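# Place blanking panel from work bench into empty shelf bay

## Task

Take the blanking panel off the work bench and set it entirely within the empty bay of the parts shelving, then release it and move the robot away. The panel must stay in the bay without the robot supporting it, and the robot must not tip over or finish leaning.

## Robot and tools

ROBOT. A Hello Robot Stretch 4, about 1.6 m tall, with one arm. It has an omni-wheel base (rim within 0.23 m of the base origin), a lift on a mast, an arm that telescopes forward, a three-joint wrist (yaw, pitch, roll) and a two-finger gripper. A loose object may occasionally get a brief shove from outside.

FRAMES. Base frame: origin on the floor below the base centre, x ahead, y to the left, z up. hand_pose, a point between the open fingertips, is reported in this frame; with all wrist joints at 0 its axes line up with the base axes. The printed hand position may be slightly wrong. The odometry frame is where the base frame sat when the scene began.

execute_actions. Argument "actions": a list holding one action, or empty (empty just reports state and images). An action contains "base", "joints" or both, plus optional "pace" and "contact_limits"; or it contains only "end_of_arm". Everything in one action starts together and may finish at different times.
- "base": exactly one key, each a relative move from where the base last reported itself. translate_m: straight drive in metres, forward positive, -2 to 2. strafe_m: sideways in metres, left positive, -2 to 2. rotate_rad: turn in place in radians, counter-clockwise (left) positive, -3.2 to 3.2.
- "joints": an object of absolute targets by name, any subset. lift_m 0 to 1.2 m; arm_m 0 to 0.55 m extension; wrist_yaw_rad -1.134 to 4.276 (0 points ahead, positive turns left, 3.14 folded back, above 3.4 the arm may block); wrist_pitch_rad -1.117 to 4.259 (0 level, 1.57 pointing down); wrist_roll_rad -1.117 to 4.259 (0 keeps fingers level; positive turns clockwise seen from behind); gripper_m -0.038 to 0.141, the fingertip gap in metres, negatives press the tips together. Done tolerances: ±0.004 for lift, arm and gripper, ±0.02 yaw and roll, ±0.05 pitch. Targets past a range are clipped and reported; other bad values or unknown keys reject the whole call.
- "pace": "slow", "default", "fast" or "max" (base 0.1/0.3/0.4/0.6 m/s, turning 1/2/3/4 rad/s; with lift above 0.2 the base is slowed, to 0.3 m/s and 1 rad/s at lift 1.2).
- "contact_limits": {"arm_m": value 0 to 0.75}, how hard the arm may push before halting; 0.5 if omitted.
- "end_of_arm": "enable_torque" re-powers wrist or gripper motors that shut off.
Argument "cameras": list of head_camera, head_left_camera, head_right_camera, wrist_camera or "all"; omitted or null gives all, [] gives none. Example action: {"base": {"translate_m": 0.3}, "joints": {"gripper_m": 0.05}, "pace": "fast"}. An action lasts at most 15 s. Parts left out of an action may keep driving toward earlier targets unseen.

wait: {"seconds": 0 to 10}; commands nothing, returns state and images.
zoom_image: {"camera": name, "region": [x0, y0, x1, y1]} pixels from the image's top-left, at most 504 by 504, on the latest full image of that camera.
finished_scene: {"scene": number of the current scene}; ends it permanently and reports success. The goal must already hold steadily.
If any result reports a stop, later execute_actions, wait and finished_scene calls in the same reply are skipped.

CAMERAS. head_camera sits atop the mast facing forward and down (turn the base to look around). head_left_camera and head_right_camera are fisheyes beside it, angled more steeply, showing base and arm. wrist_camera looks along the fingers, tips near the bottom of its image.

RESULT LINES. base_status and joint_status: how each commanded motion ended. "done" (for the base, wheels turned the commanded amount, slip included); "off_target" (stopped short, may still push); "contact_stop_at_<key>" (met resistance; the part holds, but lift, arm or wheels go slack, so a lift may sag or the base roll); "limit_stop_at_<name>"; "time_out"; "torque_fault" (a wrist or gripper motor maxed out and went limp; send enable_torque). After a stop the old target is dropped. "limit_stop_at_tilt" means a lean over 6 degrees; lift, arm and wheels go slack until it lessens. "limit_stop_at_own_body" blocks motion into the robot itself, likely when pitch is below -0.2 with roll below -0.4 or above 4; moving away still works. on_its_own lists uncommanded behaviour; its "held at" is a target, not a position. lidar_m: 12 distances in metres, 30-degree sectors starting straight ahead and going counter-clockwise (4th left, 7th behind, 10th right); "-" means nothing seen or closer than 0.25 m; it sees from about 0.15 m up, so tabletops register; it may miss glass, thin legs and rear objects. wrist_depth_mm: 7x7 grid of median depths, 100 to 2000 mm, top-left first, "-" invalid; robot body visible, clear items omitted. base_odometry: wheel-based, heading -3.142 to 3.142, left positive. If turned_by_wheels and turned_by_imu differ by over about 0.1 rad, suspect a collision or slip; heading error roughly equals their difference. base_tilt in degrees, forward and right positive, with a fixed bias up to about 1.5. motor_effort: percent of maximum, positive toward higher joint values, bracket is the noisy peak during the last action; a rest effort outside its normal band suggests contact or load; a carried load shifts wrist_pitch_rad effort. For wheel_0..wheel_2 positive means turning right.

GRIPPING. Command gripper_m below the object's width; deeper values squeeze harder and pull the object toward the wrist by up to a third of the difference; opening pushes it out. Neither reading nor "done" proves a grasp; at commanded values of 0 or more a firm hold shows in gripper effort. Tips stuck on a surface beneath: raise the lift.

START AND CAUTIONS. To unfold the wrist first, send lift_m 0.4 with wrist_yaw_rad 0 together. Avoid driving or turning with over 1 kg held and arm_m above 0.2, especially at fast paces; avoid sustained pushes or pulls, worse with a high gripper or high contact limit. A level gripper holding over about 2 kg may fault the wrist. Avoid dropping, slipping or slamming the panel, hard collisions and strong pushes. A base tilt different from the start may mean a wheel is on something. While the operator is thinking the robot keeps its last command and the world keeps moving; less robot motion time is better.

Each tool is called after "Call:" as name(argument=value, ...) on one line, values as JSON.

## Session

Call:
execute_actions(actions=[])

Scene clock: 0.00 s.
base_odometry: x=+0.000 y=+0.000 heading=+0.000 (m, m, rad; odometry frame)
turned_by_wheels: +0.000 (rad since the last result)
turned_by_imu: +0.000 (rad since the last result)
base_tilt: forward=+0.0 right=+0.0 (deg)
lidar_m: 1.02 1.02 1.73 1.54 2.33 1.73 1.50 1.51 1.34 2.43 2.07 1.17
base_status: not commanded
joint_positions: lift_m=+0.148 arm_m=+0.001 wrist_yaw_rad=+3.225 wrist_pitch_rad=-0.008 wrist_roll_rad=+0.003 gripper_m=+0.057
joint_status: not commanded
motor_effort: lift_m=+21 arm_m=-1 wrist_yaw_rad=+1 wrist_pitch_rad=-6 wrist_roll_rad=+1 gripper_m=-3 wheel_0=+0 wheel_1=-1 wheel_2=+0 (%)
hand_pose: x=-0.1233 y=+0.0631 z=+0.3287 quat_wxyz=(-0.042, +0.004, +0.001, +0.999) (m; base frame)
wrist_depth_mm: - - 136 1708 1756 1808 1921 / - - 135 1708 1808 1808 1863 / - - 134 1708 1756 1863 1921 / - 118 135 1708 1708 1808 1863 / 192 1537 1618 1661 1756 1808 1863 / 204 1255 198 1366 213 1430 1397 / 204 798 854 148 854 878 946
pictures: head_camera, head_left_camera, head_right_camera, wrist_camera
Images, in order (width x height): head_camera 420x560, head_left_camera 420x672, head_right_camera 420x672, wrist_camera 616x392.

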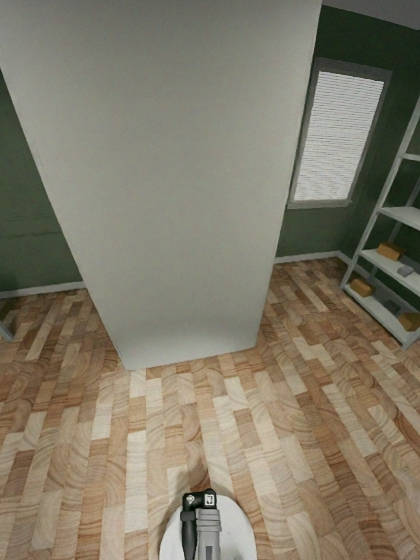

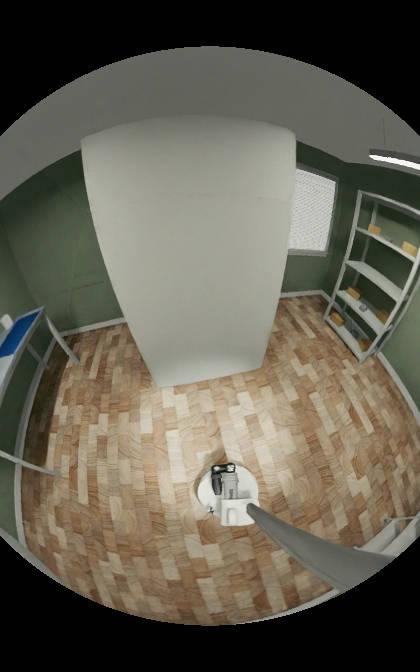

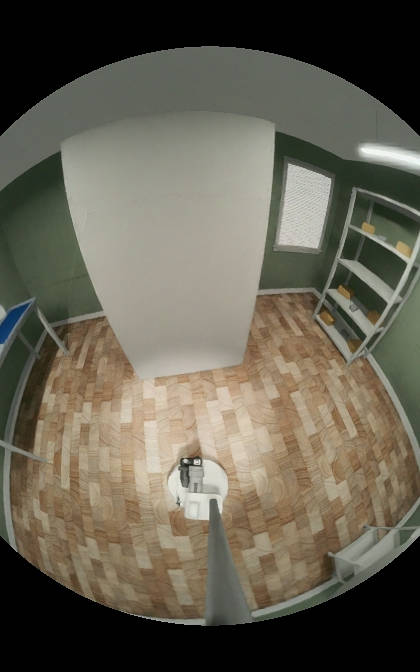

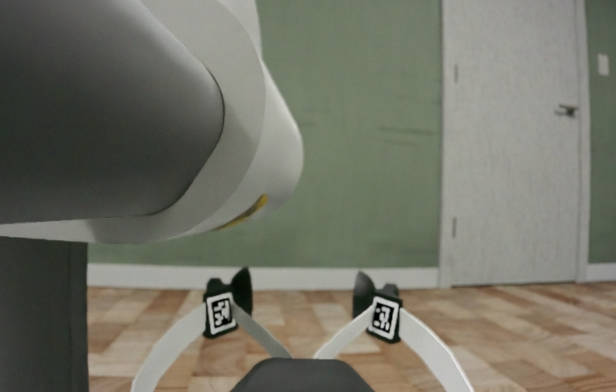

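Call:
execute_actions(actions=[{"base":{"rotate_rad":1.3},"joints":{"lift_m":1.0,"wrist_yaw_rad":0,"gripper_m":0.085}}], cameras=["head_camera"])

Call:
execute_actions(actions=[{"base":{"translate_m":1.1},"joints":{"wrist_pitch_rad":1.57}}], cameras=["head_camera","head_right_camera"])

Scene clock: 7.20 s.
base_odometry: x=+0.000 y=+0.000 heading=+1.299 (m, m, rad; odometry frame)
turned_by_wheels: +1.299 (rad since the last result)
turned_by_imu: +1.319 (rad since the last result)
base_tilt: forward=+0.0 right=+0.0 (deg)
lidar_m: 1.58 1.52 2.05 1.56 1.51 1.37 1.59 2.44 2.07 1.05 1.00 1.05
base_status: done
joint_positions: lift_m=+1.000 arm_m=+0.001 wrist_yaw_rad=+0.000 wrist_pitch_rad=-0.008 wrist_roll_rad=+0.003 gripper_m=+0.085
joint_status: all done
motor_effort: lift_m=+23(23) arm_m=-1(1) wrist_yaw_rad=+0(7) wrist_pitch_rad=-7(7) wrist_roll_rad=+2(2) gripper_m=-2(5) wheel_0=-4(9) wheel_1=-5(6) wheel_2=-7(13) (%)
hand_pose: x=+0.4600 y=-0.0873 z=+1.1802 quat_wxyz=(+1.000, +0.001, -0.004, +0.000) (m; base frame)
wrist_depth_mm: 1808 1921 - - - - 1983 / 1808 - - - - - 1863 / 1863 1983 - - - - 1983 / 1863 - - - - - 1863 / 1808 1921 - - - - 1863 / 1808 1308 199 - 215 - 1921 / 1756 1983 - 147 - - 1983
pictures: head_camera
Images, in order (width x height): head_camera 420x560.

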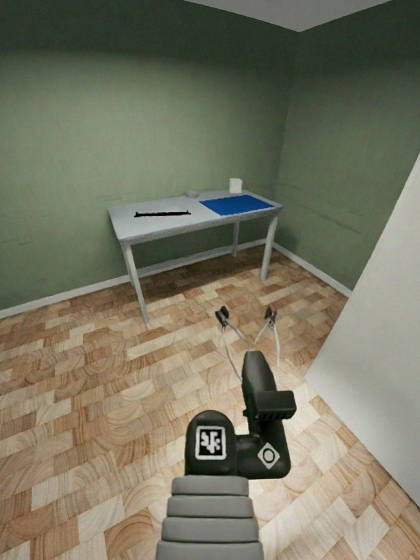

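Scene clock: 12.33 s.
base_odometry: x=+0.295 y=+1.059 heading=+1.299 (m, m, rad; odometry frame)
turned_by_wheels: +0.000 (rad since the last result)
turned_by_imu: -0.005 (rad since the last result)
base_tilt: forward=-0.1 right=-0.1 (deg)
lidar_m: 0.56 0.54 0.57 1.96 2.00 2.14 2.41 2.91 0.73 0.79 1.71 0.77
base_status: done
joint_positions: lift_m=+1.000 arm_m=+0.001 wrist_yaw_rad=+0.000 wrist_pitch_rad=+1.570 wrist_roll_rad=+0.003 gripper_m=+0.085
joint_status: all done
motor_effort: lift_m=+21(24) arm_m=-1(1) wrist_yaw_rad=+0(1) wrist_pitch_rad=+0(4) wrist_roll_rad=+2(2) gripper_m=-1(2) wheel_0=+2(7) wheel_1=+2(4) wheel_2=-3(15) (%)
hand_pose: x=+0.1717 y=-0.0874 z=+0.8897 quat_wxyz=(+0.707, +0.001, +0.707, -0.001) (m; base frame)
wrist_depth_mm: 1138 1138 1118 1138 1138 1138 1138 / 1118 1118 1138 1138 1138 1138 1138 / 1118 1138 1138 1138 1138 1160 1160 / 1118 1138 1138 1138 1118 1138 1160 / 1118 1118 917 931 1118 1160 1160 / 1118 1118 199 931 215 1160 1160 / 1138 1118 1118 147 1138 1118 976
pictures: head_camera, head_right_camera
Images, in order (width x height): head_camera 420x560, head_right_camera 420x672.

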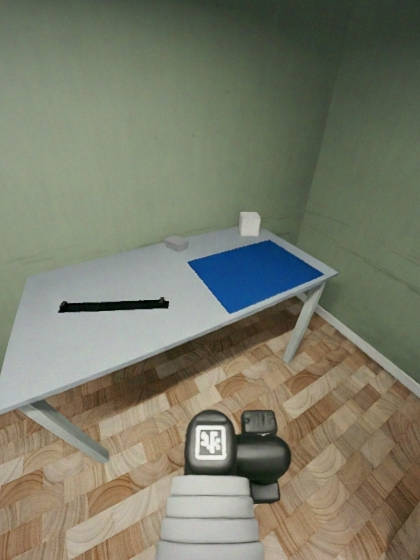

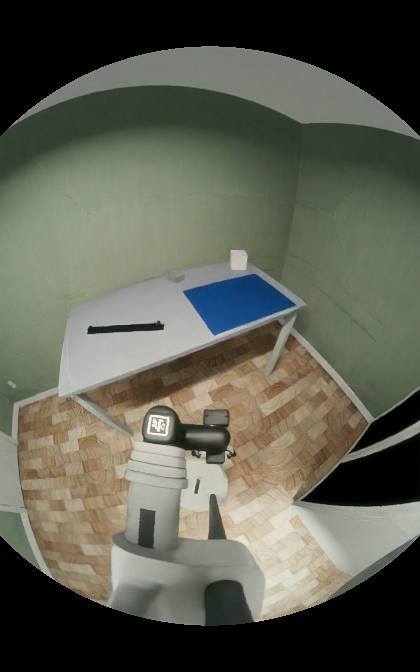

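Call:
execute_actions(actions=[{"base":{"rotate_rad":0.55},"joints":{"wrist_roll_rad":2.07}}], cameras=[])

Call:
execute_actions(actions=[{"base":{"translate_m":0.28},"joints":{"arm_m":0.48}}])

Scene clock: 17.40 s.
base_odometry: x=+0.295 y=+1.059 heading=+1.848 (m, m, rad; odometry frame)
turned_by_wheels: +0.549 (rad since the last result)
turned_by_imu: +0.557 (rad since the last result)
base_tilt: forward=-0.1 right=-0.2 (deg)
lidar_m: 0.54 0.58 2.02 2.00 2.16 2.42 3.44 0.74 0.80 1.72 0.73 0.57
base_status: done
joint_positions: lift_m=+1.000 arm_m=+0.001 wrist_yaw_rad=+0.000 wrist_pitch_rad=+1.570 wrist_roll_rad=+2.069 gripper_m=+0.085
joint_status: all done
motor_effort: lift_m=+22(22) arm_m=-1(1) wrist_yaw_rad=+1(0) wrist_pitch_rad=+1(1) wrist_roll_rad=+2(8) gripper_m=-2(2) wheel_0=-3(6) wheel_1=-4(8) wheel_2=-7(13) (%)
hand_pose: x=+0.1717 y=-0.0874 z=+0.8897 quat_wxyz=(+0.361, +0.608, +0.361, -0.608) (m; base frame)
wrist_depth_mm: 1118 1138 1138 1138 1138 1160 1182 / 1118 1138 1138 1138 1138 1160 1160 / 1118 1138 1098 1138 1138 421 296 / 1098 1118 1160 917 917 1160 1160 / 1118 1118 1118 917 917 1138 1160 / 1098 1118 198 1118 215 1138 1138 / 1098 1118 1118 147 1118 1138 1160
pictures: none
No camera images: the call's "cameras" was empty. Leave "cameras" out to get every camera's image.

Scene clock: 19.87 s.
torque_fault: wrist_pitch_rad switched itself off since the last result.
base_odometry: x=+0.219 y=+1.328 heading=+1.848 (m, m, rad; odometry frame)
turned_by_wheels: +0.000 (rad since the last result)
turned_by_imu: +0.008 (rad since the last result)
base_tilt: forward=+0.0 right=-0.1 (deg)
lidar_m: 0.26 0.29 0.41 2.00 2.14 2.61 1.69 0.97 1.26 0.88 0.38 0.28
base_status: done
joint_positions: lift_m=+1.000 arm_m=+0.479 wrist_yaw_rad=-0.001 wrist_pitch_rad=+2.284 wrist_roll_rad=+2.070 gripper_m=+0.085
joint_status: all done
on_its_own: wrist_pitch_rad is off since a torque_fault, until you send "end_of_arm": "enable_torque" (your +1.570 is given up)
motor_effort: lift_m=+17(21) arm_m=+5(20) wrist_yaw_rad=+2(45) wrist_pitch_rad=+0(100) wrist_roll_rad=+2(6) gripper_m=-1(1) wheel_0=+4(10) wheel_1=+4(7) wheel_2=-4(23) (%)
hand_pose: x=+0.4612 y=-0.0873 z=+0.9604 quat_wxyz=(+0.212, +0.358, +0.464, -0.782) (m; base frame)
wrist_depth_mm: 228 263 315 394 1499 1576 - / 219 249 300 368 1863 - - / 208 229 283 342 - - - / 201 227 268 322 768 - - / 192 215 254 303 370 - - / 184 206 202 285 214 - - / 179 189 227 146 319 - -
pictures: head_camera, head_left_camera, head_right_camera, wrist_camera
Images, in order (width x height): head_camera 420x560, head_left_camera 420x672, head_right_camera 420x672, wrist_camera 616x392.

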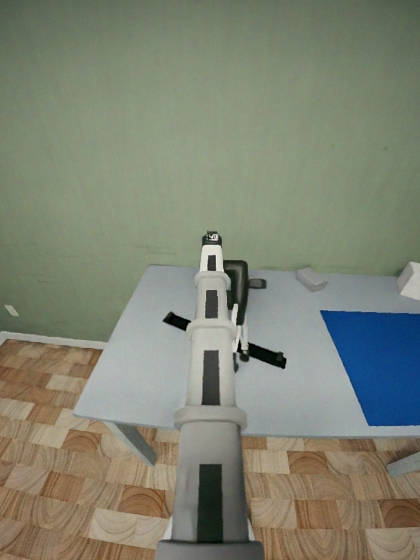

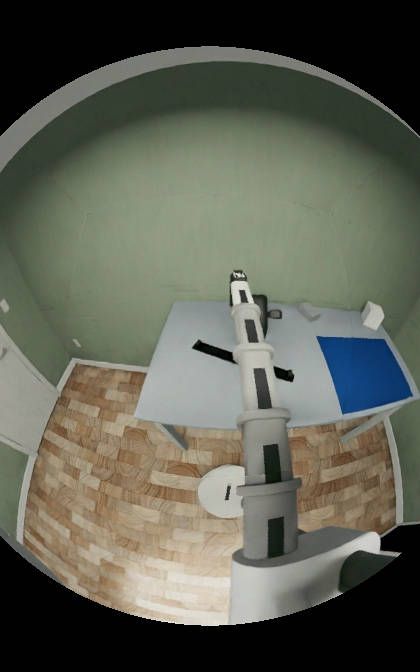

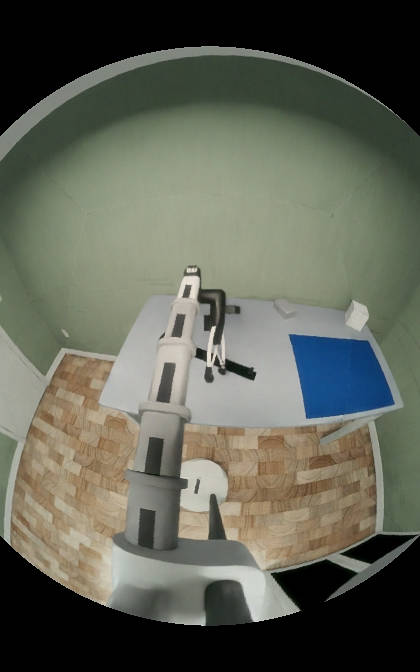

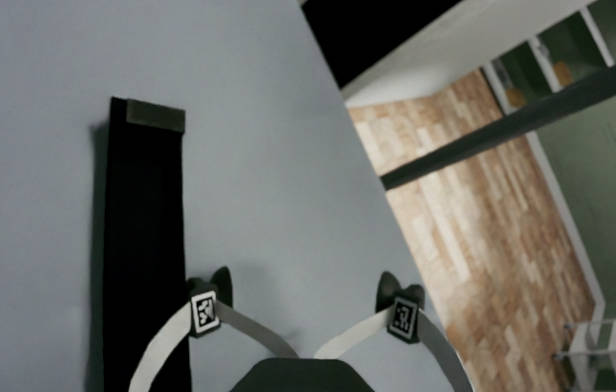

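The bench is taller here.

Call:
execute_actions(actions=[{"end_of_arm":"enable_torque"}], cameras=[])

Call:
execute_actions(actions=[{"base":{"strafe_m":0.04},"joints":{"lift_m":1.12}}], cameras=[])

Call:
execute_actions(actions=[{"joints":{"arm_m":0.39,"wrist_pitch_rad":1.57}}], cameras=["wrist_camera"])

Scene clock: 23.83 s.
base_odometry: x=+0.219 y=+1.328 heading=+1.848 (m, m, rad; odometry frame)
turned_by_wheels: +0.000 (rad since the last result)
turned_by_imu: -0.001 (rad since the last result)
base_tilt: forward=+0.0 right=-0.1 (deg)
lidar_m: 0.27 0.27 0.41 1.99 2.14 2.62 1.68 0.98 1.25 0.86 0.37 0.28
base_status: not commanded
joint_positions: lift_m=+1.000 arm_m=+0.479 wrist_yaw_rad=-0.001 wrist_pitch_rad=+2.284 wrist_roll_rad=+2.070 gripper_m=+0.085
joint_status: not commanded
end_of_arm: enable_torque: each motor that was off is on again
on_its_own: wrist_pitch_rad is held at +2.284, not at your +1.570, since a torque_fault
motor_effort: lift_m=+17(17) arm_m=+5(5) wrist_yaw_rad=+2(2) wrist_pitch_rad=+0(0) wrist_roll_rad=+2(2) gripper_m=-1(2) wheel_0=+4(4) wheel_1=+4(4) wheel_2=-4(4) (%)
hand_pose: x=+0.4611 y=-0.0873 z=+0.9604 quat_wxyz=(+0.212, +0.358, +0.464, -0.782) (m; base frame)
wrist_depth_mm: 229 263 317 394 1537 1576 - / 219 248 300 368 1863 - - / 209 228 283 343 - - - / 201 225 268 322 778 - - / 193 216 254 303 370 - - / 184 206 202 283 215 - - / 179 190 226 146 317 - -
pictures: none
No camera images: the call's "cameras" was empty. Leave "cameras" out to get every camera's image.

Scene clock: 25.37 s.
base_odometry: x=+0.181 y=+1.318 heading=+1.848 (m, m, rad; odometry frame)
turned_by_wheels: +0.000 (rad since the last result)
turned_by_imu: -0.001 (rad since the last result)
base_tilt: forward=-0.1 right=+0.0 (deg)
lidar_m: 0.28 0.29 0.43 1.94 2.10 2.59 1.79 0.99 1.23 0.90 0.37 0.26
base_status: done
joint_positions: lift_m=+1.120 arm_m=+0.479 wrist_yaw_rad=+0.000 wrist_pitch_rad=+2.283 wrist_roll_rad=+2.070 gripper_m=+0.085
joint_status: all done
on_its_own: wrist_pitch_rad is held at +2.284, not at your +1.570, since a torque_fault
motor_effort: lift_m=+23(27) arm_m=+4(5) wrist_yaw_rad=+1(2) wrist_pitch_rad=+4(4) wrist_roll_rad=+2(2) gripper_m=-2(2) wheel_0=-2(8) wheel_1=+1(9) wheel_2=+0(3) (%)
hand_pose: x=+0.4615 y=-0.0874 z=+1.0796 quat_wxyz=(+0.212, +0.358, +0.464, -0.782) (m; base frame)
wrist_depth_mm: 343 397 477 1863 1537 1756 - / 330 377 452 1863 1983 - - / 314 362 430 1863 - - - / 303 345 404 917 - - - / 291 329 384 455 - - - / 276 312 200 430 215 - - / 265 290 343 148 1756 - -
pictures: none
No camera images: the call's "cameras" was empty. Leave "cameras" out to get every camera's image.

Scene clock: 26.60 s.
base_odometry: x=+0.181 y=+1.318 heading=+1.848 (m, m, rad; odometry frame)
turned_by_wheels: +0.000 (rad since the last result)
turned_by_imu: +0.000 (rad since the last result)
base_tilt: forward=+0.0 right=+0.0 (deg)
lidar_m: 0.26 0.28 0.40 1.95 2.09 2.57 1.78 0.98 1.22 0.94 0.38 0.27
base_status: not commanded
joint_positions: lift_m=+1.120 arm_m=+0.391 wrist_yaw_rad=+0.000 wrist_pitch_rad=+1.570 wrist_roll_rad=+2.070 gripper_m=+0.085
joint_status: all done
motor_effort: lift_m=+23(23) arm_m=-5(5) wrist_yaw_rad=+0(2) wrist_pitch_rad=-1(0) wrist_roll_rad=+2(3) gripper_m=-3(1) wheel_0=-2(2) wheel_1=+1(2) wheel_2=+0(0) (%)
hand_pose: x=+0.5619 y=-0.0874 z=+1.0095 quat_wxyz=(+0.361, +0.608, +0.361, -0.608) (m; base frame)
wrist_depth_mm: 320 320 322 325 327 330 1308 / 317 322 322 322 327 329 741 / 315 319 320 320 327 329 330 / 315 317 322 320 327 327 329 / 314 315 319 320 322 327 329 / 312 317 198 319 215 325 327 / 312 314 319 147 322 324 327
pictures: wrist_camera
Images, in order (width x height): wrist_camera 616x392.

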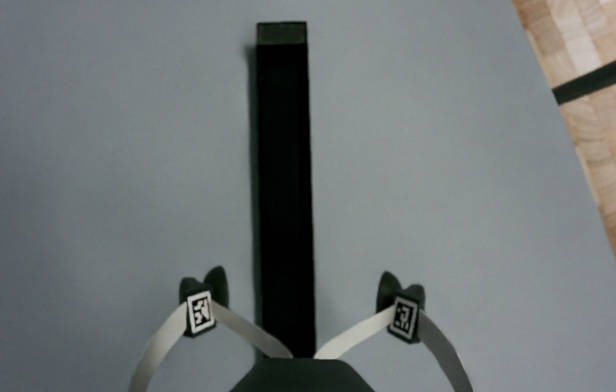

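Call:
execute_actions(actions=[{"joints":{"arm_m":0.403,"lift_m":1.049,"gripper_m":0.075}}], cameras=["wrist_camera"])

Call:
execute_actions(actions=[{"joints":{"gripper_m":0.0},"pace":"slow"}], cameras=["wrist_camera"])

Call:
execute_actions(actions=[{"joints":{"lift_m":1.1}}], cameras=["wrist_camera"])

Scene clock: 33.00 s.
base_odometry: x=+0.181 y=+1.318 heading=+1.848 (m, m, rad; odometry frame)
turned_by_wheels: +0.000 (rad since the last result)
turned_by_imu: -0.002 (rad since the last result)
base_tilt: forward=-0.1 right=+0.0 (deg)
lidar_m: 0.27 0.28 0.42 1.96 2.09 2.60 1.78 1.00 1.26 0.91 0.38 0.28
base_status: not commanded
joint_positions: lift_m=+1.049 arm_m=+0.402 wrist_yaw_rad=+0.000 wrist_pitch_rad=+1.570 wrist_roll_rad=+2.070 gripper_m=+0.075
joint_status: all done
motor_effort: lift_m=+18(21) arm_m=+5(6) wrist_yaw_rad=+1(1) wrist_pitch_rad=+0(0) wrist_roll_rad=+3(3) gripper_m=-2(5) wheel_0=-2(2) wheel_1=+2(2) wheel_2=+0(0) (%)
hand_pose: x=+0.5732 y=-0.0874 z=+0.9390 quat_wxyz=(+0.361, +0.608, +0.361, -0.608) (m; base frame)
wrist_depth_mm: 248 251 251 251 255 257 258 / 248 249 251 252 255 256 258 / 247 249 250 250 254 256 257 / 246 248 249 248 253 256 257 / 246 247 249 248 252 254 256 / 244 247 203 247 214 254 254 / 243 245 248 147 250 253 254
pictures: wrist_camera
Images, in order (width x height): wrist_camera 616x392.

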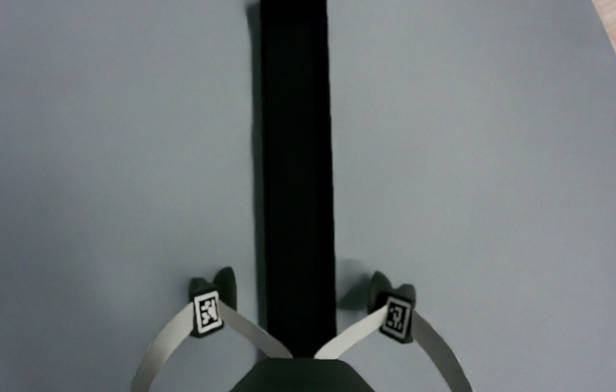

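Scene clock: 35.87 s.
base_odometry: x=+0.181 y=+1.318 heading=+1.848 (m, m, rad; odometry frame)
turned_by_wheels: +0.000 (rad since the last result)
turned_by_imu: -0.001 (rad since the last result)
base_tilt: forward=-0.1 right=-0.2 (deg)
lidar_m: 0.26 0.27 0.41 1.94 2.09 2.58 1.77 0.99 1.24 0.91 0.38 0.28
base_status: not commanded
joint_positions: lift_m=+1.049 arm_m=+0.402 wrist_yaw_rad=+0.000 wrist_pitch_rad=+1.570 wrist_roll_rad=+2.070 gripper_m=+0.001
joint_status: all done
motor_effort: lift_m=+18(18) arm_m=+5(5) wrist_yaw_rad=+1(1) wrist_pitch_rad=+0(1) wrist_roll_rad=+2(2) gripper_m=-25(27) wheel_0=-2(2) wheel_1=+1(1) wheel_2=+0(0) (%)
hand_pose: x=+0.5733 y=-0.0874 z=+0.9390 quat_wxyz=(+0.361, +0.608, +0.361, -0.608) (m; base frame)
wrist_depth_mm: 248 250 252 243 256 257 258 / 247 250 251 242 255 257 258 / 247 248 250 242 254 255 257 / 246 248 249 240 254 255 257 / 245 247 249 240 252 254 256 / 244 245 203 239 213 253 255 / 244 244 247 232 251 252 254
pictures: wrist_camera
Images, in order (width x height): wrist_camera 616x392.

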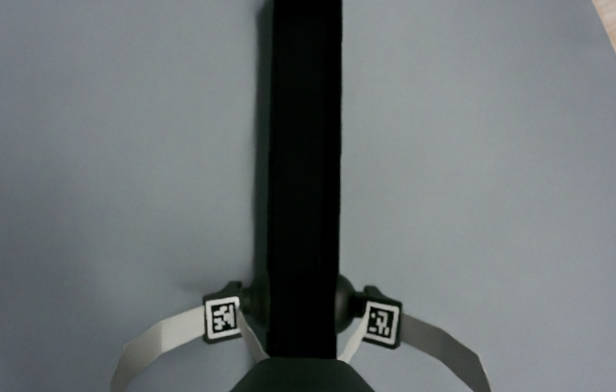

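Scene clock: 36.97 s.
base_odometry: x=+0.181 y=+1.318 heading=+1.848 (m, m, rad; odometry frame)
turned_by_wheels: +0.000 (rad since the last result)
turned_by_imu: +0.000 (rad since the last result)
base_tilt: forward=-0.1 right=+0.0 (deg)
lidar_m: 0.27 0.28 0.41 1.96 2.09 2.58 1.78 0.99 1.26 0.91 0.38 0.29
base_status: not commanded
joint_positions: lift_m=+1.100 arm_m=+0.402 wrist_yaw_rad=+0.000 wrist_pitch_rad=+1.570 wrist_roll_rad=+2.070 gripper_m=+0.001
joint_status: all done
motor_effort: lift_m=+24(28) arm_m=+5(5) wrist_yaw_rad=+1(1) wrist_pitch_rad=+1(1) wrist_roll_rad=+2(3) gripper_m=-25(24) wheel_0=-2(2) wheel_1=+2(1) wheel_2=+0(0) (%)
hand_pose: x=+0.5733 y=-0.0874 z=+0.9895 quat_wxyz=(+0.361, +0.608, +0.361, -0.608) (m; base frame)
wrist_depth_mm: 298 301 303 243 307 309 312 / 298 300 301 243 306 310 310 / 297 298 300 241 306 307 310 / 294 297 301 241 303 306 307 / 294 297 300 240 303 304 307 / 293 296 203 239 213 304 306 / 294 293 297 232 300 306 307
pictures: wrist_camera
Images, in order (width x height): wrist_camera 616x392.

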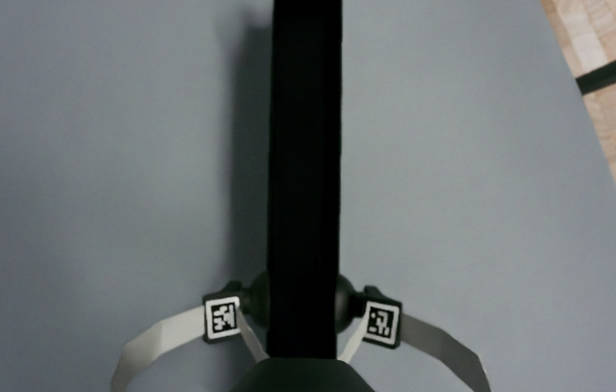

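Call:
execute_actions(actions=[{"base":{"translate_m":-0.25},"joints":{"arm_m":0.05,"wrist_roll_rad":1.57}}], cameras=[])

Call:
execute_actions(actions=[{"base":{"rotate_rad":3.0},"pace":"slow"}], cameras=["head_camera","wrist_camera"])

Scene clock: 43.03 s.
base_odometry: x=+0.249 y=+1.077 heading=+1.848 (m, m, rad; odometry frame)
turned_by_wheels: +0.000 (rad since the last result)
turned_by_imu: -0.001 (rad since the last result)
base_tilt: forward=+0.0 right=+0.0 (deg)
lidar_m: 0.52 0.25 2.01 1.96 2.11 2.38 3.11 0.78 0.84 1.75 0.28 0.25
base_status: done
joint_positions: lift_m=+1.100 arm_m=+0.051 wrist_yaw_rad=+0.000 wrist_pitch_rad=+1.570 wrist_roll_rad=+1.570 gripper_m=+0.001
joint_status: all done
motor_effort: lift_m=+24(24) arm_m=-5(5) wrist_yaw_rad=+1(0) wrist_pitch_rad=-1(2) wrist_roll_rad=+2(3) gripper_m=-26(24) wheel_0=-2(9) wheel_1=-2(12) wheel_2=+3(15) (%)
hand_pose: x=+0.2219 y=-0.0874 z=+0.9895 quat_wxyz=(+0.500, +0.500, +0.500, -0.500) (m; base frame)
wrist_depth_mm: 1229 1229 1229 242 1255 1281 1229 / 1229 1229 1229 243 1255 1255 1205 / 1229 1229 1255 241 1229 1255 1281 / 1205 1205 1229 240 1042 1255 1281 / 1205 1229 1205 240 1025 1255 415 / 1205 1205 204 239 213 1255 1281 / 1182 1025 1229 231 1255 1281 1255
pictures: none
No camera images: the call's "cameras" was empty. Leave "cameras" out to get every camera's image.

Scene clock: 47.30 s.
base_odometry: x=+0.249 y=+1.077 heading=-1.436 (m, m, rad; odometry frame)
turned_by_wheels: +2.999 (rad since the last result)
turned_by_imu: +3.050 (rad since the last result)
base_tilt: forward=-0.1 right=-0.1 (deg)
lidar_m: 2.96 0.25 0.78 1.72 0.84 0.56 0.53 0.58 1.74 1.95 0.28 0.25
base_status: done
joint_positions: lift_m=+1.100 arm_m=+0.051 wrist_yaw_rad=+0.000 wrist_pitch_rad=+1.570 wrist_roll_rad=+1.570 gripper_m=+0.001
joint_status: not commanded
motor_effort: lift_m=+24(24) arm_m=-5(5) wrist_yaw_rad=+1(1) wrist_pitch_rad=+0(0) wrist_roll_rad=+2(1) gripper_m=-25(24) wheel_0=-3(8) wheel_1=-3(9) wheel_2=-8(10) (%)
hand_pose: x=+0.2220 y=-0.0874 z=+0.9895 quat_wxyz=(+0.500, +0.500, +0.500, -0.500) (m; base frame)
wrist_depth_mm: 1229 1229 1229 243 1255 1281 1281 / 1205 1205 1229 242 1255 1281 1255 / 1229 1205 1205 242 1281 1281 1281 / 1229 1229 1229 241 1042 1255 1281 / 1205 1205 1255 240 1008 1255 418 / 1205 1205 203 239 213 1255 1255 / 1205 1205 1229 232 1229 1255 1255
pictures: head_camera, wrist_camera
Images, in order (width x height): head_camera 420x560, wrist_camera 616x392.

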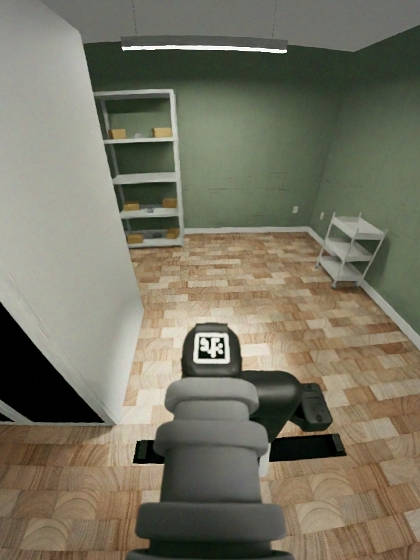

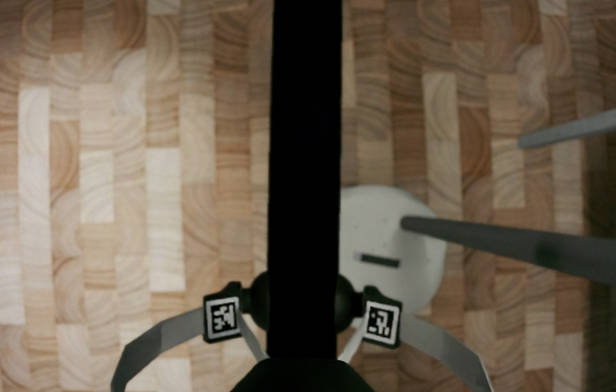

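Call:
execute_actions(actions=[{"base":{"translate_m":2.0},"joints":{"arm_m":0,"wrist_pitch_rad":1.05}}], cameras=[])

Call:
execute_actions(actions=[{"base":{"translate_m":0.25}}], cameras=[])

Call:
execute_actions(actions=[{"base":{"strafe_m":0.9}}], cameras=["head_camera","wrist_camera"])

Scene clock: 60.13 s.
base_odometry: x=+0.517 y=-0.905 heading=-1.436 (m, m, rad; odometry frame)
turned_by_wheels: +0.000 (rad since the last result)
turned_by_imu: -0.009 (rad since the last result)
base_tilt: forward=+0.0 right=-0.1 (deg)
lidar_m: 0.29 0.31 1.23 1.91 0.80 0.93 3.32 2.82 1.95 1.39 0.44 0.36
base_status: done
joint_positions: lift_m=+1.100 arm_m=+0.001 wrist_yaw_rad=+0.000 wrist_pitch_rad=+1.052 wrist_roll_rad=+1.570 gripper_m=+0.001
joint_status: all done
motor_effort: lift_m=+24(24) arm_m=-5(5) wrist_yaw_rad=+1(1) wrist_pitch_rad=-5(7) wrist_roll_rad=+1(1) gripper_m=-25(25) wheel_0=+2(8) wheel_1=+3(10) wheel_2=-5(15) (%)
hand_pose: x=+0.3152 y=-0.0874 z=+1.0275 quat_wxyz=(+0.612, +0.611, +0.355, -0.355) (m; base frame)
wrist_depth_mm: 1160 1430 1661 242 1255 1138 1042 / 1160 1464 1661 242 1255 1138 1025 / 1182 1430 1661 242 1255 1118 1025 / 1160 1430 1661 241 1281 1118 931 / 1138 1430 1618 241 1229 1118 854 / 1118 1366 189 240 210 1098 831 / 1138 1205 1464 236 1182 1042 1008
pictures: none
No camera images: the call's "cameras" was empty. Leave "cameras" out to get every camera's image.

Scene clock: 62.40 s.
base_odometry: x=+0.550 y=-1.152 heading=-1.436 (m, m, rad; odometry frame)
turned_by_wheels: +0.000 (rad since the last result)
turned_by_imu: -0.002 (rad since the last result)
base_tilt: forward=-0.1 right=+0.0 (deg)
lidar_m: 0.28 0.30 0.90 1.91 0.97 0.96 3.61 2.81 1.94 1.39 0.43 0.36
base_status: done
joint_positions: lift_m=+1.100 arm_m=+0.001 wrist_yaw_rad=+0.000 wrist_pitch_rad=+1.052 wrist_roll_rad=+1.570 gripper_m=+0.001
joint_status: not commanded
motor_effort: lift_m=+24(24) arm_m=-4(5) wrist_yaw_rad=+1(1) wrist_pitch_rad=-5(5) wrist_roll_rad=+2(1) gripper_m=-25(24) wheel_0=+4(6) wheel_1=+2(9) wheel_2=-6(14) (%)
hand_pose: x=+0.3152 y=-0.0874 z=+1.0275 quat_wxyz=(+0.612, +0.611, +0.355, -0.355) (m; base frame)
wrist_depth_mm: 931 1160 1537 244 1281 1138 1042 / 931 1160 1537 243 1255 1138 1042 / 931 1138 1537 241 1255 1118 1025 / 931 1138 1537 241 1255 1118 931 / 917 1118 1499 241 1229 1118 842 / 904 1078 189 240 210 1118 831 / 904 976 1336 236 1205 1042 991
pictures: none
No camera images: the call's "cameras" was empty. Leave "cameras" out to get every camera's image.

Scene clock: 66.73 s.
base_odometry: x=+1.442 y=-1.032 heading=-1.436 (m, m, rad; odometry frame)
turned_by_wheels: +0.000 (rad since the last result)
turned_by_imu: -0.004 (rad since the last result)
base_tilt: forward=-0.2 right=-0.1 (deg)
lidar_m: 0.28 0.29 1.07 1.00 1.06 0.76 0.70 0.73 2.90 2.28 0.44 0.37
base_status: done
joint_positions: lift_m=+1.100 arm_m=+0.001 wrist_yaw_rad=+0.000 wrist_pitch_rad=+1.052 wrist_roll_rad=+1.570 gripper_m=+0.001
joint_status: not commanded
motor_effort: lift_m=+23(23) arm_m=-4(5) wrist_yaw_rad=+1(1) wrist_pitch_rad=-5(4) wrist_roll_rad=+1(1) gripper_m=-24(24) wheel_0=-1(8) wheel_1=+2(11) wheel_2=+0(4) (%)
hand_pose: x=+0.3152 y=-0.0874 z=+1.0276 quat_wxyz=(+0.612, +0.611, +0.355, -0.355) (m; base frame)
wrist_depth_mm: 445 1078 732 243 1255 1138 1042 / 442 1025 960 242 1308 1138 1042 / 436 891 904 242 1255 1118 1025 / 433 976 917 241 1229 1118 946 / 427 1008 866 241 1229 1118 831 / 424 991 189 239 210 1118 831 / 430 410 842 236 1205 1060 991
pictures: head_camera, wrist_camera
Images, in order (width x height): head_camera 420x560, wrist_camera 616x392.

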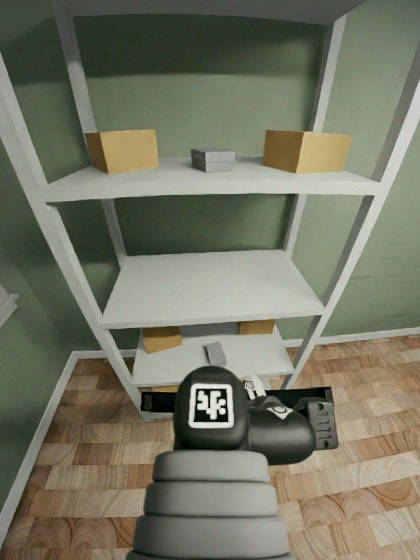

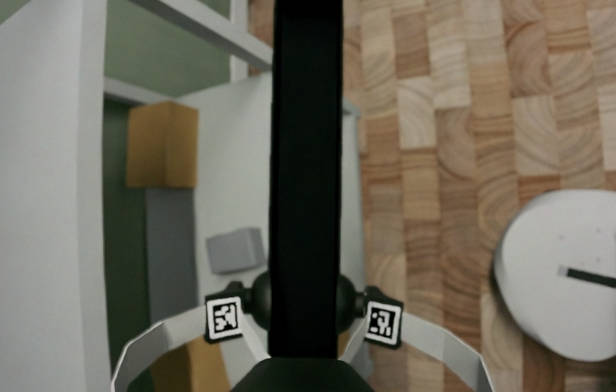

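Call:
execute_actions(actions=[{"base":{"strafe_m":0.05},"joints":{"lift_m":1.14}}], cameras=[])

Call:
execute_actions(actions=[{"joints":{"arm_m":0.36},"contact_limits":{"arm_m":0.15}}], cameras=["head_camera","wrist_camera"])

Scene clock: 71.40 s.
base_odometry: x=+1.492 y=-1.025 heading=-1.436 (m, m, rad; odometry frame)
turned_by_wheels: +0.000 (rad since the last result)
turned_by_imu: -0.002 (rad since the last result)
base_tilt: forward=-0.1 right=-0.2 (deg)
lidar_m: 0.28 0.31 1.01 0.94 1.00 0.75 0.70 0.72 2.95 2.33 0.44 0.36
base_status: done
joint_positions: lift_m=+1.140 arm_m=+0.001 wrist_yaw_rad=+0.000 wrist_pitch_rad=+1.052 wrist_roll_rad=+1.570 gripper_m=+0.001
joint_status: all done
motor_effort: lift_m=+24(29) arm_m=-4(5) wrist_yaw_rad=+1(1) wrist_pitch_rad=-5(5) wrist_roll_rad=+0(1) gripper_m=-24(25) wheel_0=-1(9) wheel_1=+0(11) wheel_2=+0(0) (%)
hand_pose: x=+0.3152 y=-0.0874 z=+1.0675 quat_wxyz=(+0.612, +0.611, +0.355, -0.355) (m; base frame)
wrist_depth_mm: 525 484 1308 243 1308 1182 1078 / 517 480 976 243 1308 1182 1078 / 508 917 931 241 1308 1160 1060 / 504 1060 960 242 1281 1160 976 / 500 466 960 241 1255 1160 878 / 500 455 188 239 209 1160 866 / 500 439 854 236 1205 1098 1042
pictures: none
No camera images: the call's "cameras" was empty. Leave "cameras" out to get every camera's image.

Scene clock: 73.57 s.
base_odometry: x=+1.492 y=-1.025 heading=-1.436 (m, m, rad; odometry frame)
turned_by_wheels: +0.000 (rad since the last result)
turned_by_imu: -0.001 (rad since the last result)
base_tilt: forward=-0.1 right=+0.0 (deg)
lidar_m: 0.59 0.61 1.01 0.94 1.02 0.76 0.70 0.73 2.93 2.33 1.73 0.65
base_status: not commanded
joint_positions: lift_m=+1.140 arm_m=+0.359 wrist_yaw_rad=+0.000 wrist_pitch_rad=+1.052 wrist_roll_rad=+1.570 gripper_m=+0.001
joint_status: all done
motor_effort: lift_m=+24(24) arm_m=+4(5) wrist_yaw_rad=+0(0) wrist_pitch_rad=-4(5) wrist_roll_rad=+2(1) gripper_m=-25(25) wheel_0=-1(1) wheel_1=+0(0) wheel_2=+0(0) (%)
contact_limits: arm_m 0.15
hand_pose: x=+0.6732 y=-0.0874 z=+1.0675 quat_wxyz=(+0.612, +0.611, +0.355, -0.355) (m; base frame)
wrist_depth_mm: 508 430 362 243 293 1138 1078 / 496 427 359 243 291 1098 1060 / 492 421 355 241 289 1118 1060 / 496 418 355 241 283 1098 1060 / 484 418 349 240 282 1098 1042 / 488 415 189 240 210 1078 1042 / 488 384 342 236 271 1078 1060
pictures: head_camera, wrist_camera
Images, in order (width x height): head_camera 420x560, wrist_camera 616x392.

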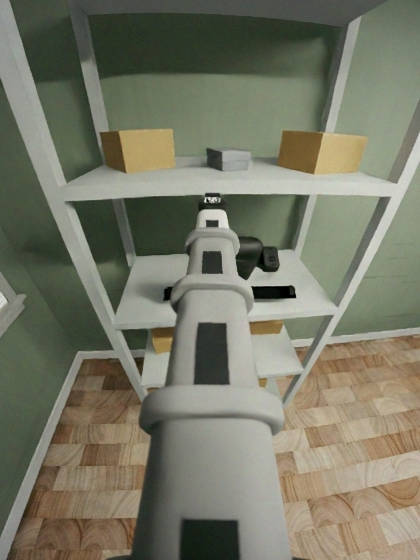

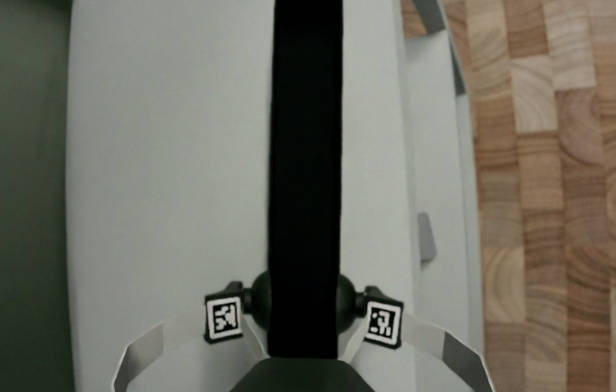

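Call:
execute_actions(actions=[{"joints":{"arm_m":0.405,"lift_m":1.102},"contact_limits":{"arm_m":0.1},"pace":"slow"}], cameras=["wrist_camera"])

Call:
execute_actions(actions=[{"joints":{"gripper_m":0.06},"pace":"slow"}], cameras=["wrist_camera"])

Call:
execute_actions(actions=[{"joints":{"arm_m":0,"lift_m":1.115},"base":{"translate_m":-0.15}}], cameras=["head_camera"])

Scene clock: 80.17 s.
base_odometry: x=+1.492 y=-1.025 heading=-1.436 (m, m, rad; odometry frame)
turned_by_wheels: +0.000 (rad since the last result)
turned_by_imu: -0.002 (rad since the last result)
base_tilt: forward=+0.0 right=+0.1 (deg)
lidar_m: 0.59 0.61 1.01 0.96 1.01 0.77 0.71 0.71 2.97 2.34 1.73 0.64
base_status: not commanded
joint_positions: lift_m=+1.102 arm_m=+0.404 wrist_yaw_rad=+0.000 wrist_pitch_rad=+1.052 wrist_roll_rad=+1.570 gripper_m=+0.001
joint_status: all done
motor_effort: lift_m=+18(22) arm_m=+5(5) wrist_yaw_rad=+0(0) wrist_pitch_rad=-4(4) wrist_roll_rad=+1(0) gripper_m=-24(25) wheel_0=-1(1) wheel_1=+0(0) wheel_2=+0(0) (%)
contact_limits: arm_m 0.1
hand_pose: x=+0.7182 y=-0.0874 z=+1.0299 quat_wxyz=(+0.612, +0.611, +0.355, -0.355) (m; base frame)
wrist_depth_mm: 452 370 312 243 239 1078 1042 / 452 366 309 242 238 1078 1042 / 436 362 307 242 238 1042 1008 / 433 359 306 241 236 640 1025 / 430 357 303 241 236 627 1008 / 442 355 189 240 210 627 1025 / 439 330 294 235 227 415 1025
pictures: wrist_camera
Images, in order (width x height): wrist_camera 616x392.

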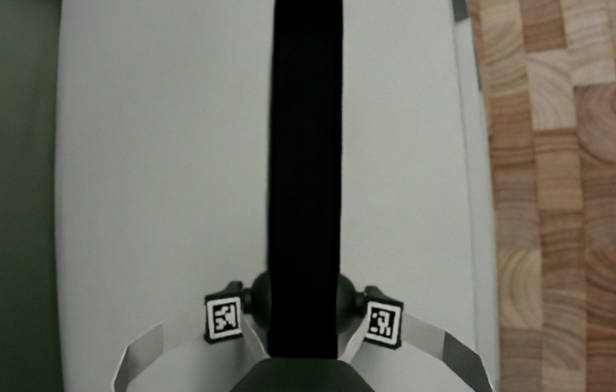

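Scene clock: 82.57 s.
base_odometry: x=+1.492 y=-1.025 heading=-1.436 (m, m, rad; odometry frame)
turned_by_wheels: +0.000 (rad since the last result)
turned_by_imu: -0.001 (rad since the last result)
base_tilt: forward=+0.0 right=+0.1 (deg)
lidar_m: 0.59 0.61 1.00 0.93 1.01 0.76 0.70 0.72 2.95 2.35 1.74 0.66
base_status: not commanded
joint_positions: lift_m=+1.102 arm_m=+0.404 wrist_yaw_rad=+0.000 wrist_pitch_rad=+1.050 wrist_roll_rad=+1.570 gripper_m=+0.060
joint_status: all done
motor_effort: lift_m=+18(18) arm_m=+5(5) wrist_yaw_rad=+0(0) wrist_pitch_rad=+1(5) wrist_roll_rad=+1(1) gripper_m=-2(22) wheel_0=-1(1) wheel_1=+0(0) wheel_2=+0(0) (%)
hand_pose: x=+0.7186 y=-0.0874 z=+1.0302 quat_wxyz=(+0.612, +0.612, +0.355, -0.354) (m; base frame)
wrist_depth_mm: 452 375 314 264 240 1098 1042 / 452 368 310 267 240 1078 1042 / 452 364 309 267 238 647 1025 / 449 362 307 262 237 627 1008 / 445 359 306 259 236 627 1025 / 436 359 195 262 213 621 1025 / 433 357 303 150 231 615 1025
pictures: wrist_camera
Images, in order (width x height): wrist_camera 616x392.

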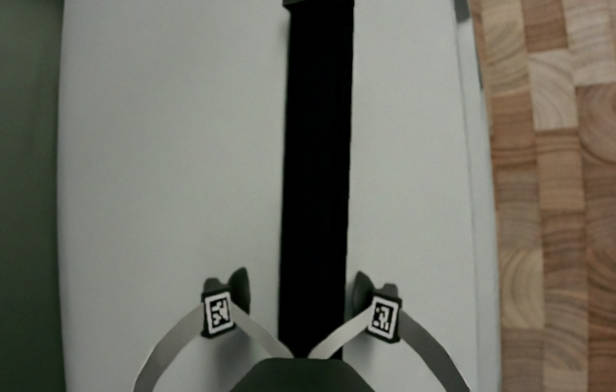

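Scene clock: 84.87 s.
base_odometry: x=+1.472 y=-0.876 heading=-1.436 (m, m, rad; odometry frame)
turned_by_wheels: +0.000 (rad since the last result)
turned_by_imu: +0.000 (rad since the last result)
base_tilt: forward=-0.1 right=-0.1 (deg)
lidar_m: 0.74 0.77 0.99 0.96 0.89 0.60 0.54 0.56 2.97 2.34 1.96 0.82
base_status: done
joint_positions: lift_m=+1.115 arm_m=+0.001 wrist_yaw_rad=+0.000 wrist_pitch_rad=+1.051 wrist_roll_rad=+1.570 gripper_m=+0.060
joint_status: all done
motor_effort: lift_m=+23(25) arm_m=-5(5) wrist_yaw_rad=+1(0) wrist_pitch_rad=-4(4) wrist_roll_rad=+1(0) gripper_m=-3(3) wheel_0=-3(6) wheel_1=-4(13) wheel_2=+6(15) (%)
hand_pose: x=+0.3154 y=-0.0874 z=+1.0426 quat_wxyz=(+0.612, +0.612, +0.355, -0.355) (m; base frame)
wrist_depth_mm: 530 1160 1537 1464 1308 1138 1060 / 525 1118 991 1397 1308 1138 1060 / 525 1008 976 1397 1281 1138 1042 / 991 1098 946 1366 1281 1118 946 / 512 1078 931 1366 1255 1118 854 / 508 1008 194 1281 216 1138 854 / 500 931 917 147 1255 1078 1008
pictures: head_camera
Images, in order (width x height): head_camera 420x560.

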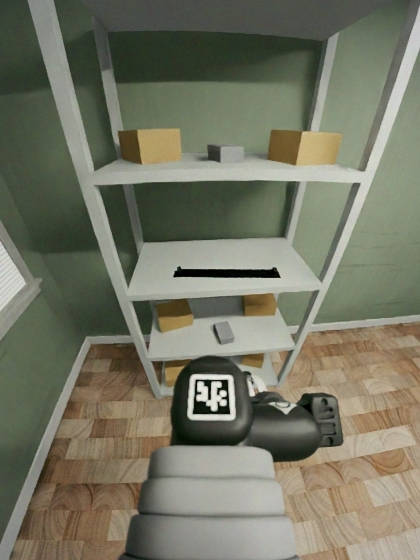

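Call:
finished_scene(scene=2)

The scene is finished: the task was done.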